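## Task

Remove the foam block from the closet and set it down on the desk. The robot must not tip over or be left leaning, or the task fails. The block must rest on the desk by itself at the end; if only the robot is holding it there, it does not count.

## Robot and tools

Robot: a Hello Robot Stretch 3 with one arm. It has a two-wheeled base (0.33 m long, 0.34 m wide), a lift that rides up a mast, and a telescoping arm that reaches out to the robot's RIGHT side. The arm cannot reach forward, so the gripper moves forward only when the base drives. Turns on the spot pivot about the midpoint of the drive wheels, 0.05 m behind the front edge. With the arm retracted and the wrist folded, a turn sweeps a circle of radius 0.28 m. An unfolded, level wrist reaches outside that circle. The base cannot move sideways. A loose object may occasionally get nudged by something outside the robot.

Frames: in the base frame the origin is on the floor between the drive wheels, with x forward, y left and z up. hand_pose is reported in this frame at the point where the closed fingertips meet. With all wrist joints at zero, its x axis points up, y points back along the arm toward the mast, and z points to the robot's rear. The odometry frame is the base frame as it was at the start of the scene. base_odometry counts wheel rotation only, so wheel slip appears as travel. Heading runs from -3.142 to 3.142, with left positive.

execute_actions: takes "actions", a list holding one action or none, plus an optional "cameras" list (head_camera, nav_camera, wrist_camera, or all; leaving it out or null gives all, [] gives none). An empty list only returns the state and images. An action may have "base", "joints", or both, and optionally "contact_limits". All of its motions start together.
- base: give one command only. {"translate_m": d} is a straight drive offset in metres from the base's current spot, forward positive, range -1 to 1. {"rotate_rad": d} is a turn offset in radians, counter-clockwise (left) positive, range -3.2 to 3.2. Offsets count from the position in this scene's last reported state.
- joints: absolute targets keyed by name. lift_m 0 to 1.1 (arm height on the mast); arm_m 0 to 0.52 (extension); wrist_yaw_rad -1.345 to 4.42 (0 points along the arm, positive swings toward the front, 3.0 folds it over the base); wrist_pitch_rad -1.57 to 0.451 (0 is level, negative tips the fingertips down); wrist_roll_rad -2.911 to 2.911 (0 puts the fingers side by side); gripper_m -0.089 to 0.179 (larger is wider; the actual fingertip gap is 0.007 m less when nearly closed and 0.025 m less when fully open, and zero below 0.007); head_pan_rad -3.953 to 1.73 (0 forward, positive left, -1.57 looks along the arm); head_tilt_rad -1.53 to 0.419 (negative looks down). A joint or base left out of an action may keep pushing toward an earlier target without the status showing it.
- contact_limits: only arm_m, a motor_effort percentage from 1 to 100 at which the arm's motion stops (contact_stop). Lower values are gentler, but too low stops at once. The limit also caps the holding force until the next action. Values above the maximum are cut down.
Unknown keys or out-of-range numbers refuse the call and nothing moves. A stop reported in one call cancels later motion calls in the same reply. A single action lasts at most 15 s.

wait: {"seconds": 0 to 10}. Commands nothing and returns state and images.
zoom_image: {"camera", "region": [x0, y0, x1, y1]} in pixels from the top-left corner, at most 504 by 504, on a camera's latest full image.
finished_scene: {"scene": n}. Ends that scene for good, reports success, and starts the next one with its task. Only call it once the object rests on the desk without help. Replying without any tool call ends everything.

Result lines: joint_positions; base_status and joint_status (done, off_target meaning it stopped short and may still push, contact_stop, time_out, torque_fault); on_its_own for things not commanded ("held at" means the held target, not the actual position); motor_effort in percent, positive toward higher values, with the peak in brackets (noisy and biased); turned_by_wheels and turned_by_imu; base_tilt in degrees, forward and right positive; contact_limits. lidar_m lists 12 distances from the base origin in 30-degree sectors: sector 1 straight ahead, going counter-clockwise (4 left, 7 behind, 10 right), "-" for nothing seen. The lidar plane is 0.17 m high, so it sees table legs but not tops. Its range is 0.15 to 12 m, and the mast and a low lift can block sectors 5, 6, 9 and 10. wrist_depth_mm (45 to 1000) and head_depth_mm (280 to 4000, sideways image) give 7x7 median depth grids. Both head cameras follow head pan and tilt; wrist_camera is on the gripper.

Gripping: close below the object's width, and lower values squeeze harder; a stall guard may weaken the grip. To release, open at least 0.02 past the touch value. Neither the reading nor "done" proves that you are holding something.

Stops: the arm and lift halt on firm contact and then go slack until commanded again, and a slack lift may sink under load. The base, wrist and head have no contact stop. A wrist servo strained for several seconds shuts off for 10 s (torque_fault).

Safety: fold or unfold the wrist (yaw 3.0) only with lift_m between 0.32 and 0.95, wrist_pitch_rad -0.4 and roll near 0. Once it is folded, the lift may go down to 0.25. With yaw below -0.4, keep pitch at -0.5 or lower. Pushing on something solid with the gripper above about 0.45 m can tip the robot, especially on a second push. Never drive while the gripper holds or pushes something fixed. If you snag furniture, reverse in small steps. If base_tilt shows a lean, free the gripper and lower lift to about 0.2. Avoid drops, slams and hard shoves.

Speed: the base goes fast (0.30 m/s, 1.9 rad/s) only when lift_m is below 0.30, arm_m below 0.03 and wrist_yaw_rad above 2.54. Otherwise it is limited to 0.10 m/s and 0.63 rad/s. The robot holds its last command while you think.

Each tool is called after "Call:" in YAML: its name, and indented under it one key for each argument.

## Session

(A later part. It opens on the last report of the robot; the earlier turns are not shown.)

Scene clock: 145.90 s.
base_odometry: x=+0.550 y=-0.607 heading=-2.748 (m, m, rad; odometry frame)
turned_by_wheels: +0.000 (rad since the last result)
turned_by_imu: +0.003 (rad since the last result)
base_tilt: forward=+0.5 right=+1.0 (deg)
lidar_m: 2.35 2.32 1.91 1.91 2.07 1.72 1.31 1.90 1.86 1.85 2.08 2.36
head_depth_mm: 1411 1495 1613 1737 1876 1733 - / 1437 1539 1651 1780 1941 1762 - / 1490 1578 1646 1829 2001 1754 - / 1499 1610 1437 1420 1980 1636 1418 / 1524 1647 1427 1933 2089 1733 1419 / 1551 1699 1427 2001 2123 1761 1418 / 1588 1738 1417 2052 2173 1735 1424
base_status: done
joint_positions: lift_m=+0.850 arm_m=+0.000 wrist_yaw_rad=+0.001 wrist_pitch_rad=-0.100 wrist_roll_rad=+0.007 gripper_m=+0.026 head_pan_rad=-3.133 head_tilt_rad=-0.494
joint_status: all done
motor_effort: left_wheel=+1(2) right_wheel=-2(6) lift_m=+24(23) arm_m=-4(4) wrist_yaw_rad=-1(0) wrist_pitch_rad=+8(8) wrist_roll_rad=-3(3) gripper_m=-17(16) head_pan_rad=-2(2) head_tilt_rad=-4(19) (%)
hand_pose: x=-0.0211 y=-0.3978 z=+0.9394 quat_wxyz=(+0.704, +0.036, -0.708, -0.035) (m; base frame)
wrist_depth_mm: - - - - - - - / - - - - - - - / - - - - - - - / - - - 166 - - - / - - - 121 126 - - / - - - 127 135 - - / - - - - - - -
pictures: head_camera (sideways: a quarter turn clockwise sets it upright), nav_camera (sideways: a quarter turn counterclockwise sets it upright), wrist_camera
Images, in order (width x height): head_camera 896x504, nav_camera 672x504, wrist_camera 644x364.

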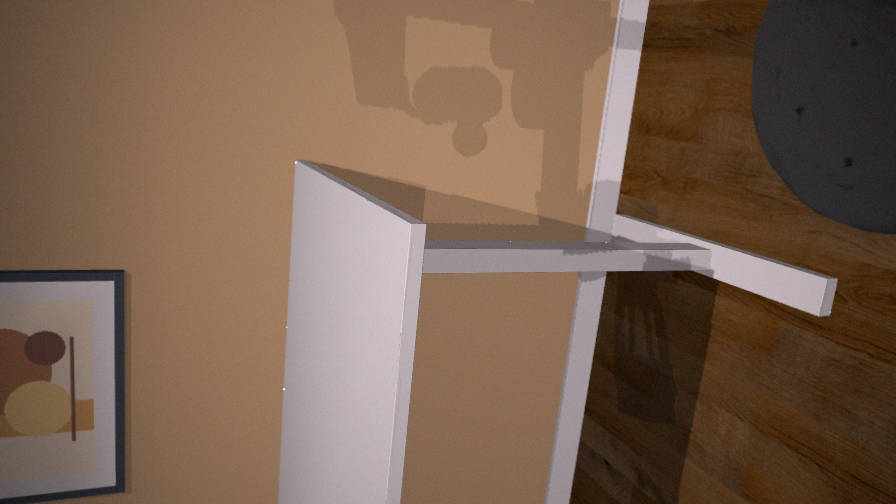

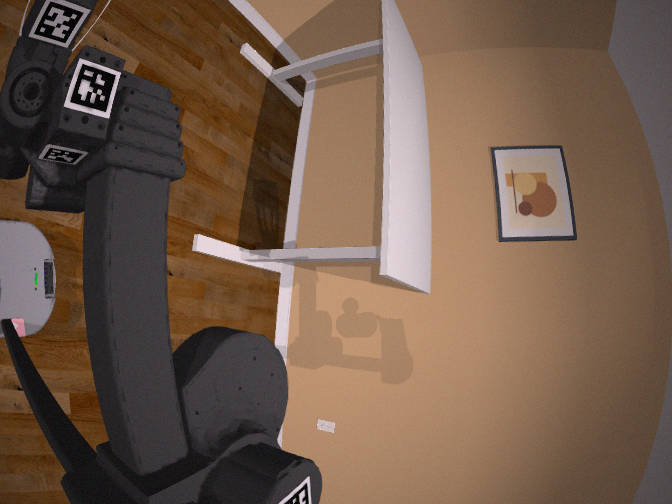

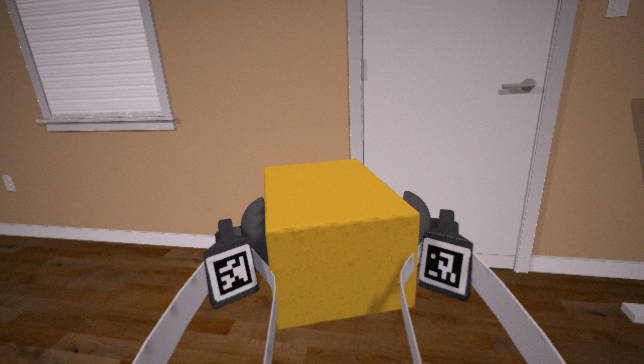

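Call:
execute_actions:
  actions:
    - {"base": {"translate_m": -0.33}, "joints": {"lift_m": 0.97, "arm_m": 0.35}}
  cameras: []

Call:
execute_actions:
  actions:
    - {"base": {"rotate_rad": -1.3}, "joints": {"arm_m": 0.47, "head_pan_rad": -1.5, "head_tilt_rad": -0.5}, "contact_limits": {"arm_m": 20}}

Scene clock: 151.10 s.
base_odometry: x=+0.855 y=-0.481 heading=-2.748 (m, m, rad; odometry frame)
turned_by_wheels: +0.000 (rad since the last result)
turned_by_imu: +0.002 (rad since the last result)
base_tilt: forward=+0.5 right=+1.0 (deg)
lidar_m: 2.67 2.39 1.98 1.97 1.68 1.38 0.98 1.53 1.76 1.79 2.00 2.68
head_depth_mm: 1132 1217 1297 1389 - - - / 1159 1238 1325 1430 - - - / 1190 1269 1330 1442 - - - / 1212 1307 1359 856 1158 1282 1412 / 1222 1337 1381 855 1694 1752 1504 / 1259 1369 1432 851 1757 1746 1502 / 1278 1414 1436 850 1840 1751 1517
base_status: done
joint_positions: lift_m=+0.970 arm_m=+0.350 wrist_yaw_rad=+0.001 wrist_pitch_rad=-0.101 wrist_roll_rad=+0.007 gripper_m=+0.026 head_pan_rad=-3.133 head_tilt_rad=-0.494
joint_status: all done
motor_effort: left_wheel=+1(1) right_wheel=-1(6) lift_m=+37(38) arm_m=+4(3) wrist_yaw_rad=+0(1) wrist_pitch_rad=+8(9) wrist_roll_rad=-3(3) gripper_m=-16(17) head_pan_rad=-2(4) head_tilt_rad=-4(4) (%)
hand_pose: x=-0.0211 y=-0.7472 z=+1.0587 quat_wxyz=(+0.704, +0.036, -0.708, -0.035) (m; base frame)
wrist_depth_mm: - - - - - - 965 / - - - - - - - / - - - - - - - / - - - 165 - - - / - - - 122 125 - - / - - - 127 135 - - / - - - - - - -
pictures: none
No camera images: the call's "cameras" was empty. Leave "cameras" out to get every camera's image.

Scene clock: 154.13 s.
base_odometry: x=+0.855 y=-0.481 heading=+2.235 (m, m, rad; odometry frame)
turned_by_wheels: -1.300 (rad since the last result)
turned_by_imu: -1.291 (rad since the last result)
base_tilt: forward=+0.5 right=+1.1 (deg)
lidar_m: 1.82 2.42 2.67 2.71 2.08 1.97 2.01 1.46 1.38 0.98 1.76 1.78
head_depth_mm: 1179 1265 1308 808 690 1593 1427 / 1231 1335 - 808 1645 1641 1319 / 1307 1410 1442 805 1769 1723 1438 / 1383 1508 1426 851 1900 1731 1426 / 1497 1615 1430 900 2045 1734 1412 / 1598 1716 1421 1024 2140 1741 1421 / 1706 1865 1420 2192 2250 1725 1430
base_status: done
joint_positions: lift_m=+0.970 arm_m=+0.470 wrist_yaw_rad=+0.001 wrist_pitch_rad=-0.101 wrist_roll_rad=+0.007 gripper_m=+0.026 head_pan_rad=-1.507 head_tilt_rad=-0.494
joint_status: all done
motor_effort: left_wheel=+1(5) right_wheel=-1(7) lift_m=+37(37) arm_m=+3(4) wrist_yaw_rad=-2(2) wrist_pitch_rad=+9(8) wrist_roll_rad=-3(3) gripper_m=-18(17) head_pan_rad=+2(28) head_tilt_rad=-3(4) (%)
contact_limits: arm_m 20 (drawing in: default 32, maximum 52; extending or still: default 43, maximum 71)
hand_pose: x=-0.0211 y=-0.8673 z=+1.0587 quat_wxyz=(+0.704, +0.036, -0.708, -0.036) (m; base frame)
wrist_depth_mm: - - 874 733 656 583 524 / - - 920 794 698 618 570 / - - 968 827 713 642 577 / 659 619 590 165 544 523 574 / 427 408 405 122 125 365 359 / 314 307 273 127 135 281 275 / 251 248 241 227 231 228 224
pictures: head_camera (sideways: a quarter turn clockwise sets it upright), nav_camera (sideways: a quarter turn counterclockwise sets it upright), wrist_camera
Images, in order (width x height): head_camera 896x504, nav_camera 672x504, wrist_camera 644x364.

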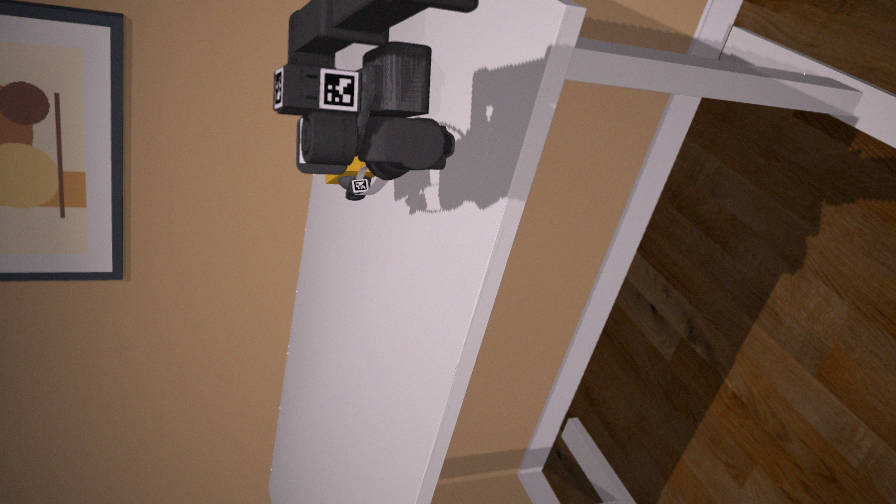

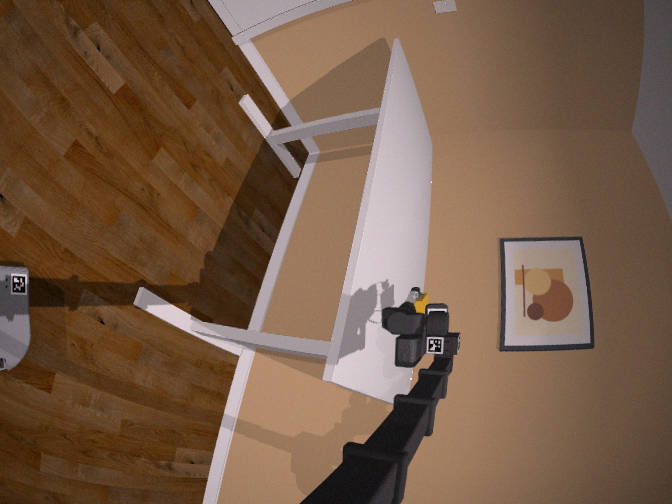

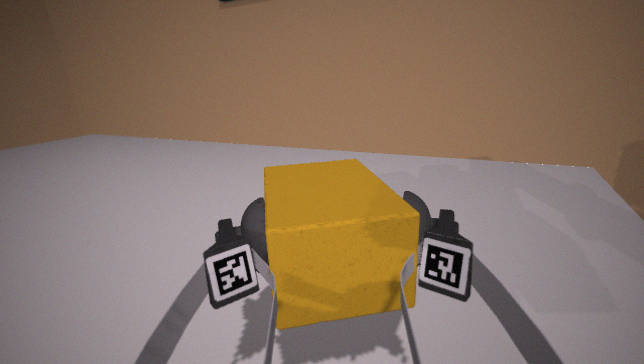

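Call:
execute_actions:
  actions: []

Scene clock: 155.07 s.
base_odometry: x=+0.855 y=-0.481 heading=+2.235 (m, m, rad; odometry frame)
turned_by_wheels: +0.000 (rad since the last result)
turned_by_imu: +0.000 (rad since the last result)
base_tilt: forward=+0.5 right=+1.1 (deg)
lidar_m: 1.82 2.41 2.67 2.71 2.09 1.97 2.01 1.46 1.38 0.97 1.76 1.78
head_depth_mm: 1175 1263 1298 805 693 1608 1423 / 1235 1336 - 804 1631 1644 1313 / 1304 1416 1436 806 1771 1744 1417 / 1385 1505 1416 848 1904 1753 1416 / 1498 1616 1421 903 2054 1724 1421 / 1599 1722 1416 1025 2142 1739 1419 / 1709 1860 1416 2237 2239 1740 1414
base_status: done
joint_positions: lift_m=+0.970 arm_m=+0.470 wrist_yaw_rad=+0.001 wrist_pitch_rad=-0.101 wrist_roll_rad=+0.007 gripper_m=+0.026 head_pan_rad=-1.507 head_tilt_rad=-0.494
joint_status: all done
motor_effort: left_wheel=+0(5) right_wheel=-1(7) lift_m=+37(37) arm_m=+3(4) wrist_yaw_rad=-1(2) wrist_pitch_rad=+8(8) wrist_roll_rad=-3(3) gripper_m=-16(17) head_pan_rad=+2(28) head_tilt_rad=-3(4) (%)
contact_limits: arm_m 20 (drawing in: default 32, maximum 52; extending or still: default 43, maximum 71)
hand_pose: x=-0.0211 y=-0.8673 z=+1.0587 quat_wxyz=(+0.704, +0.036, -0.708, -0.036) (m; base frame)
wrist_depth_mm: - - 850 741 655 590 529 / - - 941 798 704 613 557 / - - 954 804 727 634 566 / 658 628 600 164 543 514 566 / 429 414 400 121 125 372 353 / 315 308 274 127 135 279 277 / 248 245 243 228 234 229 224
pictures: head_camera (sideways: a quarter turn clockwise sets it upright), nav_camera (sideways: a quarter turn counterclockwise sets it upright), wrist_camera
Images, in order (width x height): head_camera 896x504, nav_camera 672x504, wrist_camera 644x364.

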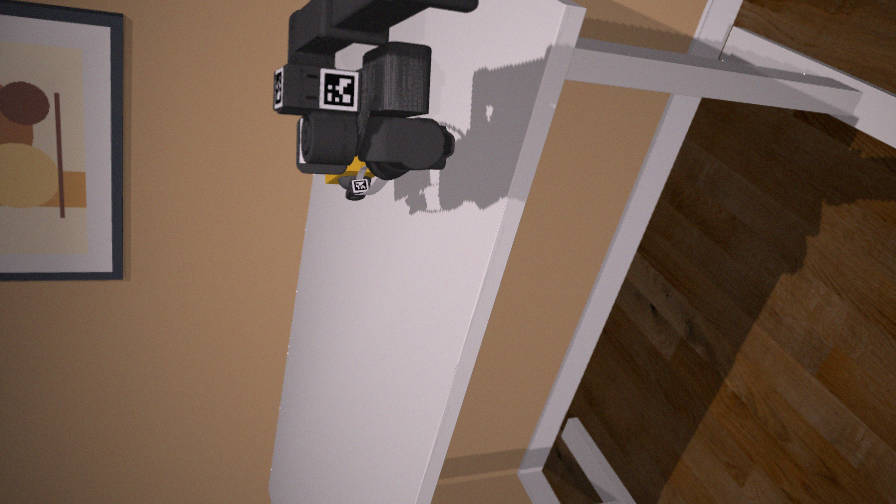

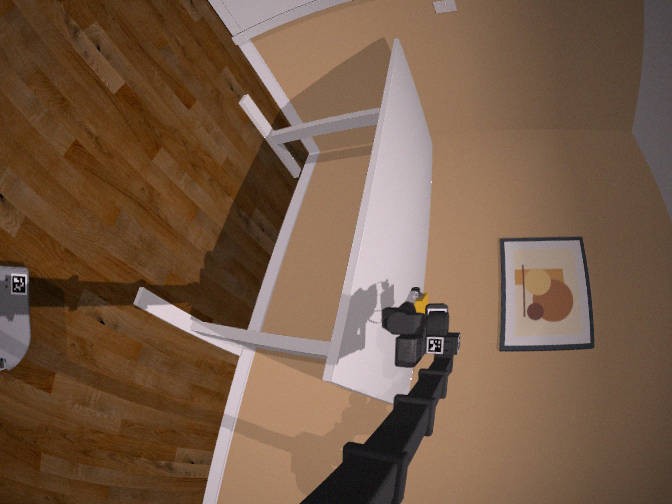

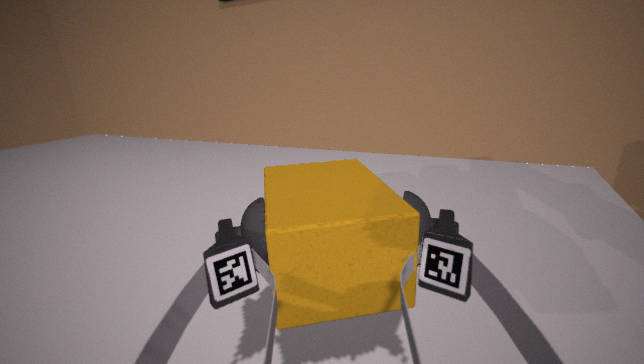

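Call:
execute_actions:
  actions:
    - {"joints": {"lift_m": 0.893}}
  cameras: ["wrist_camera", "head_camera"]

Scene clock: 156.70 s.
base_odometry: x=+0.855 y=-0.481 heading=+2.235 (m, m, rad; odometry frame)
turned_by_wheels: +0.000 (rad since the last result)
turned_by_imu: +0.000 (rad since the last result)
base_tilt: forward=+0.4 right=+1.0 (deg)
lidar_m: 1.82 2.41 2.68 2.71 2.08 1.97 2.01 1.46 1.38 0.98 1.76 1.78
head_depth_mm: 1176 1274 1309 - 1063 1592 1433 / 1237 1328 1376 - 1653 1629 1314 / 1304 1425 1425 831 1757 1742 1432 / 1401 1496 1421 850 1914 1743 1430 / 1499 1619 1420 904 2047 1746 1406 / 1584 1745 1424 1023 2165 1742 1422 / 1704 1859 1428 2188 2263 1736 1423
base_status: not commanded
joint_positions: lift_m=+0.893 arm_m=+0.470 wrist_yaw_rad=+0.001 wrist_pitch_rad=-0.101 wrist_roll_rad=+0.007 gripper_m=+0.026 head_pan_rad=-1.507 head_tilt_rad=-0.494
joint_status: all done
motor_effort: left_wheel=+1(1) right_wheel=-1(1) lift_m=+23(31) arm_m=+3(3) wrist_yaw_rad=+0(1) wrist_pitch_rad=+8(8) wrist_roll_rad=-3(3) gripper_m=-16(16) head_pan_rad=+2(2) head_tilt_rad=-3(2) (%)
hand_pose: x=-0.0211 y=-0.8673 z=+0.9823 quat_wxyz=(+0.704, +0.036, -0.708, -0.036) (m; base frame)
wrist_depth_mm: - - 865 742 654 583 528 / - - 908 783 690 627 556 / 844 785 710 638 587 557 527 / 384 363 346 166 319 309 295 / 249 240 235 122 126 214 209 / 182 180 160 127 135 164 161 / 145 144 140 133 136 134 131
pictures: head_camera (sideways: a quarter turn clockwise sets it upright), wrist_camera
Images, in order (width x height): head_camera 896x504, wrist_camera 644x364.

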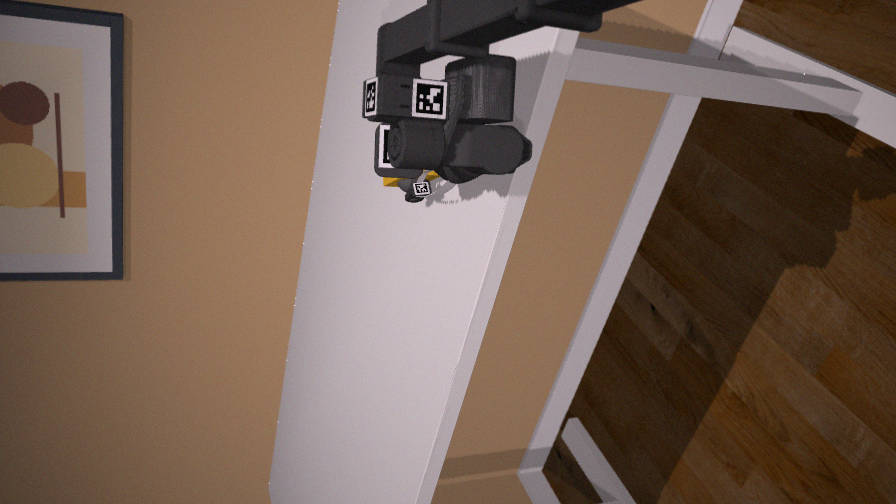

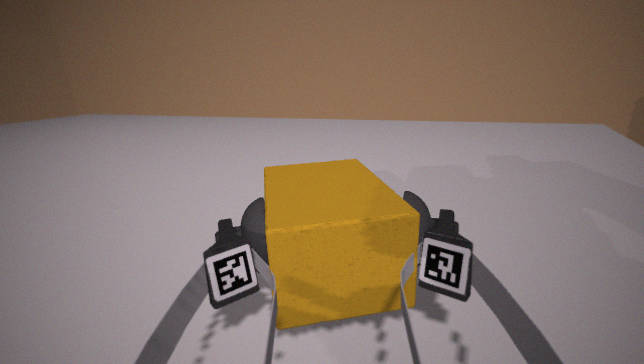

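Call:
execute_actions:
  actions:
    - {"joints": {"lift_m": 0.885}}
  cameras: ["wrist_camera"]

Call:
execute_actions:
  actions:
    - {"joints": {"gripper_m": 0.13}}
  cameras: ["wrist_camera"]

Scene clock: 157.47 s.
base_odometry: x=+0.855 y=-0.481 heading=+2.235 (m, m, rad; odometry frame)
turned_by_wheels: +0.000 (rad since the last result)
turned_by_imu: +0.000 (rad since the last result)
base_tilt: forward=+0.5 right=+1.0 (deg)
lidar_m: 1.82 2.41 2.67 2.71 2.08 1.97 2.01 1.46 1.38 0.97 1.76 1.79
head_depth_mm: 1176 1274 1302 - 1062 1592 1415 / 1236 1333 1373 - 1633 1637 1330 / 1305 1417 1426 830 1775 1751 1422 / 1385 1509 1417 854 1913 1750 1426 / 1498 1604 1429 904 2016 1727 1424 / 1599 1717 1425 1028 2154 1743 1421 / 1699 1864 1424 2183 2240 1746 1417
base_status: not commanded
joint_positions: lift_m=+0.889 arm_m=+0.470 wrist_yaw_rad=+0.001 wrist_pitch_rad=-0.067 wrist_roll_rad=+0.007 gripper_m=+0.026 head_pan_rad=-1.507 head_tilt_rad=-0.494
joint_status: lift_m contact_stop (moved -0.004 of -0.008)
on_its_own: lift_m is slack since a contact_stop, until your next command for it
motor_effort: left_wheel=+1(0) right_wheel=-1(1) lift_m=+29(30) arm_m=+3(3) wrist_yaw_rad=-2(2) wrist_pitch_rad=-5(8) wrist_roll_rad=-3(3) gripper_m=-17(18) head_pan_rad=+2(2) head_tilt_rad=-4(4) (%)
hand_pose: x=-0.0211 y=-0.8688 z=+0.9864 quat_wxyz=(+0.705, +0.024, -0.709, -0.024) (m; base frame)
wrist_depth_mm: - - 856 767 662 595 536 / - - 899 754 682 624 558 / - - 897 774 684 615 562 / 437 417 399 165 361 342 331 / 271 263 257 121 126 232 223 / 195 191 169 126 135 173 170 / 152 151 146 138 142 139 137
pictures: wrist_camera
Images, in order (width x height): wrist_camera 644x364.

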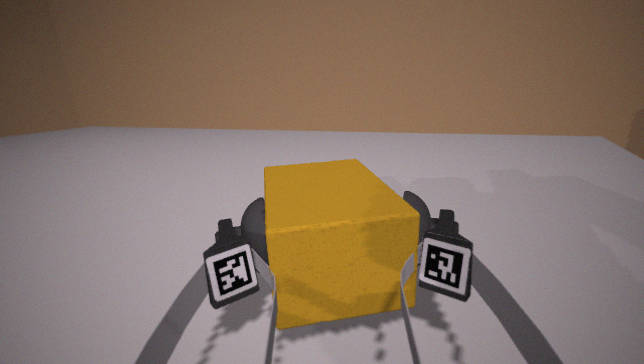

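not run: a stop came earlier in this reply.

Call:
execute_actions:
  actions:
    - {"joints": {"lift_m": 0.906, "wrist_pitch_rad": -0.18}}
  cameras: ["wrist_camera"]

Scene clock: 158.67 s.
base_odometry: x=+0.855 y=-0.481 heading=+2.235 (m, m, rad; odometry frame)
turned_by_wheels: +0.000 (rad since the last result)
turned_by_imu: +0.000 (rad since the last result)
base_tilt: forward=+0.5 right=+1.0 (deg)
lidar_m: 1.83 2.41 2.67 2.72 2.09 1.97 2.02 1.46 1.38 0.97 1.76 1.78
head_depth_mm: 1172 1270 1308 - 1077 1599 1413 / 1239 1329 1395 - 1631 1632 1321 / 1312 1423 1427 818 1767 1758 1426 / 1387 1515 1416 850 1925 1750 1421 / 1502 1608 1411 903 2042 1741 1413 / 1595 1717 1419 1027 2139 1735 1418 / 1705 1858 1420 2235 2224 1729 1409
base_status: not commanded
joint_positions: lift_m=+0.906 arm_m=+0.470 wrist_yaw_rad=+0.001 wrist_pitch_rad=-0.182 wrist_roll_rad=+0.007 gripper_m=+0.026 head_pan_rad=-1.507 head_tilt_rad=-0.494
joint_status: all done
motor_effort: left_wheel=+1(0) right_wheel=-1(2) lift_m=+36(38) arm_m=+2(3) wrist_yaw_rad=-1(1) wrist_pitch_rad=+0(9) wrist_roll_rad=-3(3) gripper_m=-18(17) head_pan_rad=+2(2) head_tilt_rad=-3(4) (%)
hand_pose: x=-0.0212 y=-0.8625 z=+0.9745 quat_wxyz=(+0.702, +0.065, -0.706, -0.064) (m; base frame)
wrist_depth_mm: - - 837 736 657 576 525 / - - 894 758 679 587 548 / 542 509 470 449 428 400 381 / 314 303 290 162 268 262 252 / 220 217 211 121 125 194 190 / 172 169 152 127 136 154 152 / 139 138 135 131 131 128 126
pictures: wrist_camera
Images, in order (width x height): wrist_camera 644x364.

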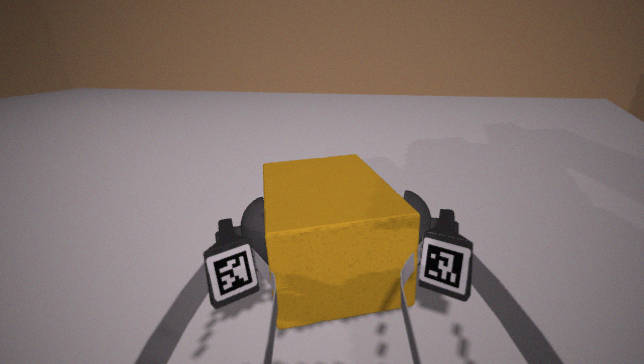

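The block now touches the desk (pitch effort dropped to zero), so I'll release it.

Call:
execute_actions:
  actions:
    - {"joints": {"gripper_m": 0.13}}
  cameras: ["wrist_camera"]

Call:
execute_actions:
  actions:
    - {"joints": {"arm_m": 0.36, "lift_m": 0.93}}
  cameras: ["wrist_camera", "head_camera"]

Scene clock: 160.43 s.
base_odometry: x=+0.855 y=-0.481 heading=+2.235 (m, m, rad; odometry frame)
turned_by_wheels: +0.000 (rad since the last result)
turned_by_imu: +0.000 (rad since the last result)
base_tilt: forward=+0.5 right=+1.0 (deg)
lidar_m: 1.82 2.41 2.67 2.71 2.08 1.97 2.01 1.46 1.38 0.97 1.75 1.79
head_depth_mm: 1176 1267 1315 - 1076 1592 1430 / 1237 1324 1399 - 1625 1645 1315 / 1298 1410 1421 821 1765 1748 1418 / 1376 1505 1422 851 1888 1748 1429 / 1486 1592 1412 902 2057 1749 1414 / 1593 1730 1416 1019 2159 1748 1417 / 1703 1853 1421 2185 2238 1744 1420
base_status: not commanded
joint_positions: lift_m=+0.906 arm_m=+0.470 wrist_yaw_rad=+0.000 wrist_pitch_rad=-0.189 wrist_roll_rad=+0.007 gripper_m=+0.130 head_pan_rad=-1.507 head_tilt_rad=-0.494
joint_status: all done
motor_effort: left_wheel=+1(0) right_wheel=-1(1) lift_m=+36(36) arm_m=+2(2) wrist_yaw_rad=+1(1) wrist_pitch_rad=+4(4) wrist_roll_rad=-3(3) gripper_m=+1(82) head_pan_rad=+3(2) head_tilt_rad=-2(3) (%)
hand_pose: x=-0.0214 y=-0.8619 z=+0.9725 quat_wxyz=(+0.702, +0.067, -0.706, -0.067) (m; base frame)
wrist_depth_mm: - - 833 743 657 585 526 / - - 887 761 673 593 541 / 511 478 452 426 406 382 365 / 308 289 278 161 261 256 247 / 215 218 195 123 129 - 186 / 169 170 160 128 140 143 151 / 138 134 132 130 128 127 125
pictures: wrist_camera
Images, in order (width x height): wrist_camera 644x364.

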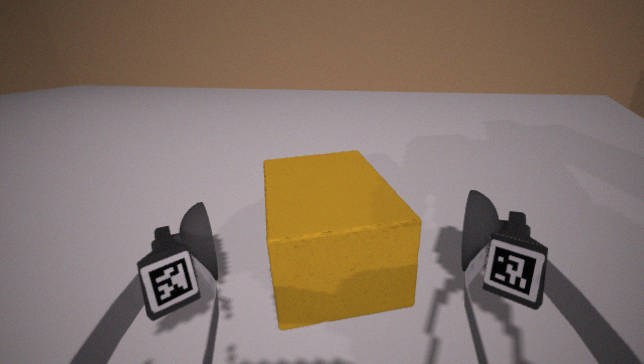

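Scene clock: 162.50 s.
base_odometry: x=+0.855 y=-0.481 heading=+2.235 (m, m, rad; odometry frame)
turned_by_wheels: +0.000 (rad since the last result)
turned_by_imu: +0.001 (rad since the last result)
base_tilt: forward=+0.5 right=+1.0 (deg)
lidar_m: 1.83 2.41 2.67 2.71 2.08 1.97 2.01 1.47 1.38 0.97 1.76 1.79
head_depth_mm: 1178 1262 1305 - 1062 1603 1416 / 1241 1329 1384 - 1664 1646 1322 / 1311 1409 1421 865 1795 1741 1419 / 1380 1495 1430 854 1902 1744 1417 / 1479 1616 1420 903 2034 1743 1421 / 1596 1725 1424 1022 2145 1748 1414 / 1705 1862 1410 2214 2262 1739 1417
base_status: not commanded
joint_positions: lift_m=+0.930 arm_m=+0.360 wrist_yaw_rad=+0.000 wrist_pitch_rad=-0.195 wrist_roll_rad=+0.007 gripper_m=+0.130 head_pan_rad=-1.507 head_tilt_rad=-0.494
joint_status: all done
motor_effort: left_wheel=+0(0) right_wheel=-1(1) lift_m=+36(38) arm_m=-4(4) wrist_yaw_rad=+1(1) wrist_pitch_rad=+6(6) wrist_roll_rad=-3(3) gripper_m=+1(1) head_pan_rad=+2(3) head_tilt_rad=-4(4) (%)
hand_pose: x=-0.0214 y=-0.7520 z=+0.9952 quat_wxyz=(+0.702, +0.069, -0.706, -0.069) (m; base frame)
wrist_depth_mm: - - 945 851 731 673 608 / - - 976 873 767 680 633 / 620 572 546 512 482 466 627 / 365 356 338 237 318 308 299 / 263 264 246 241 233 - 224 / 204 205 195 192 186 173 182 / 176 163 160 158 155 153 150
pictures: head_camera (sideways: a quarter turn clockwise sets it upright), wrist_camera
Images, in order (width x height): head_camera 896x504, wrist_camera 644x364.

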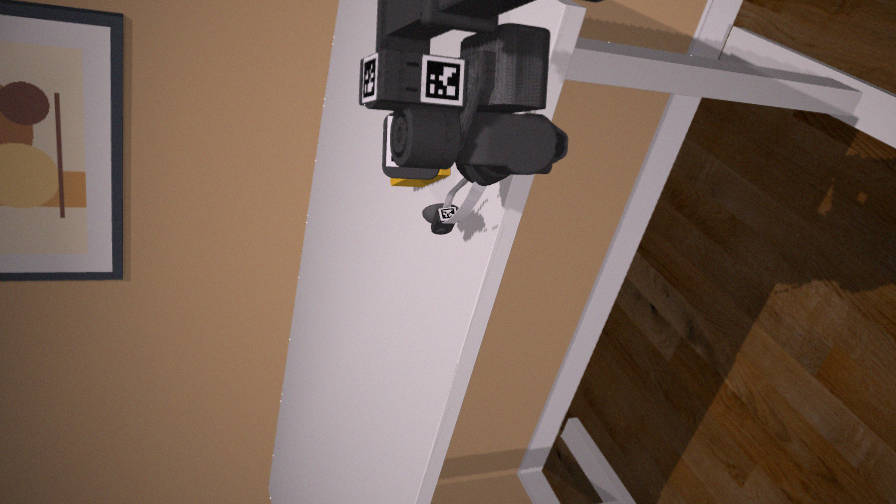

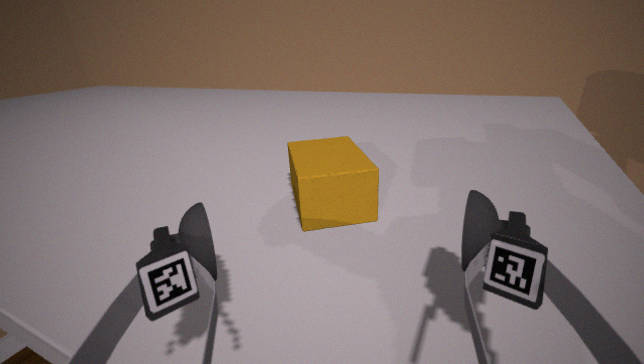

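Call:
finished_scene:
  scene: 1

The scene is finished: the task was done.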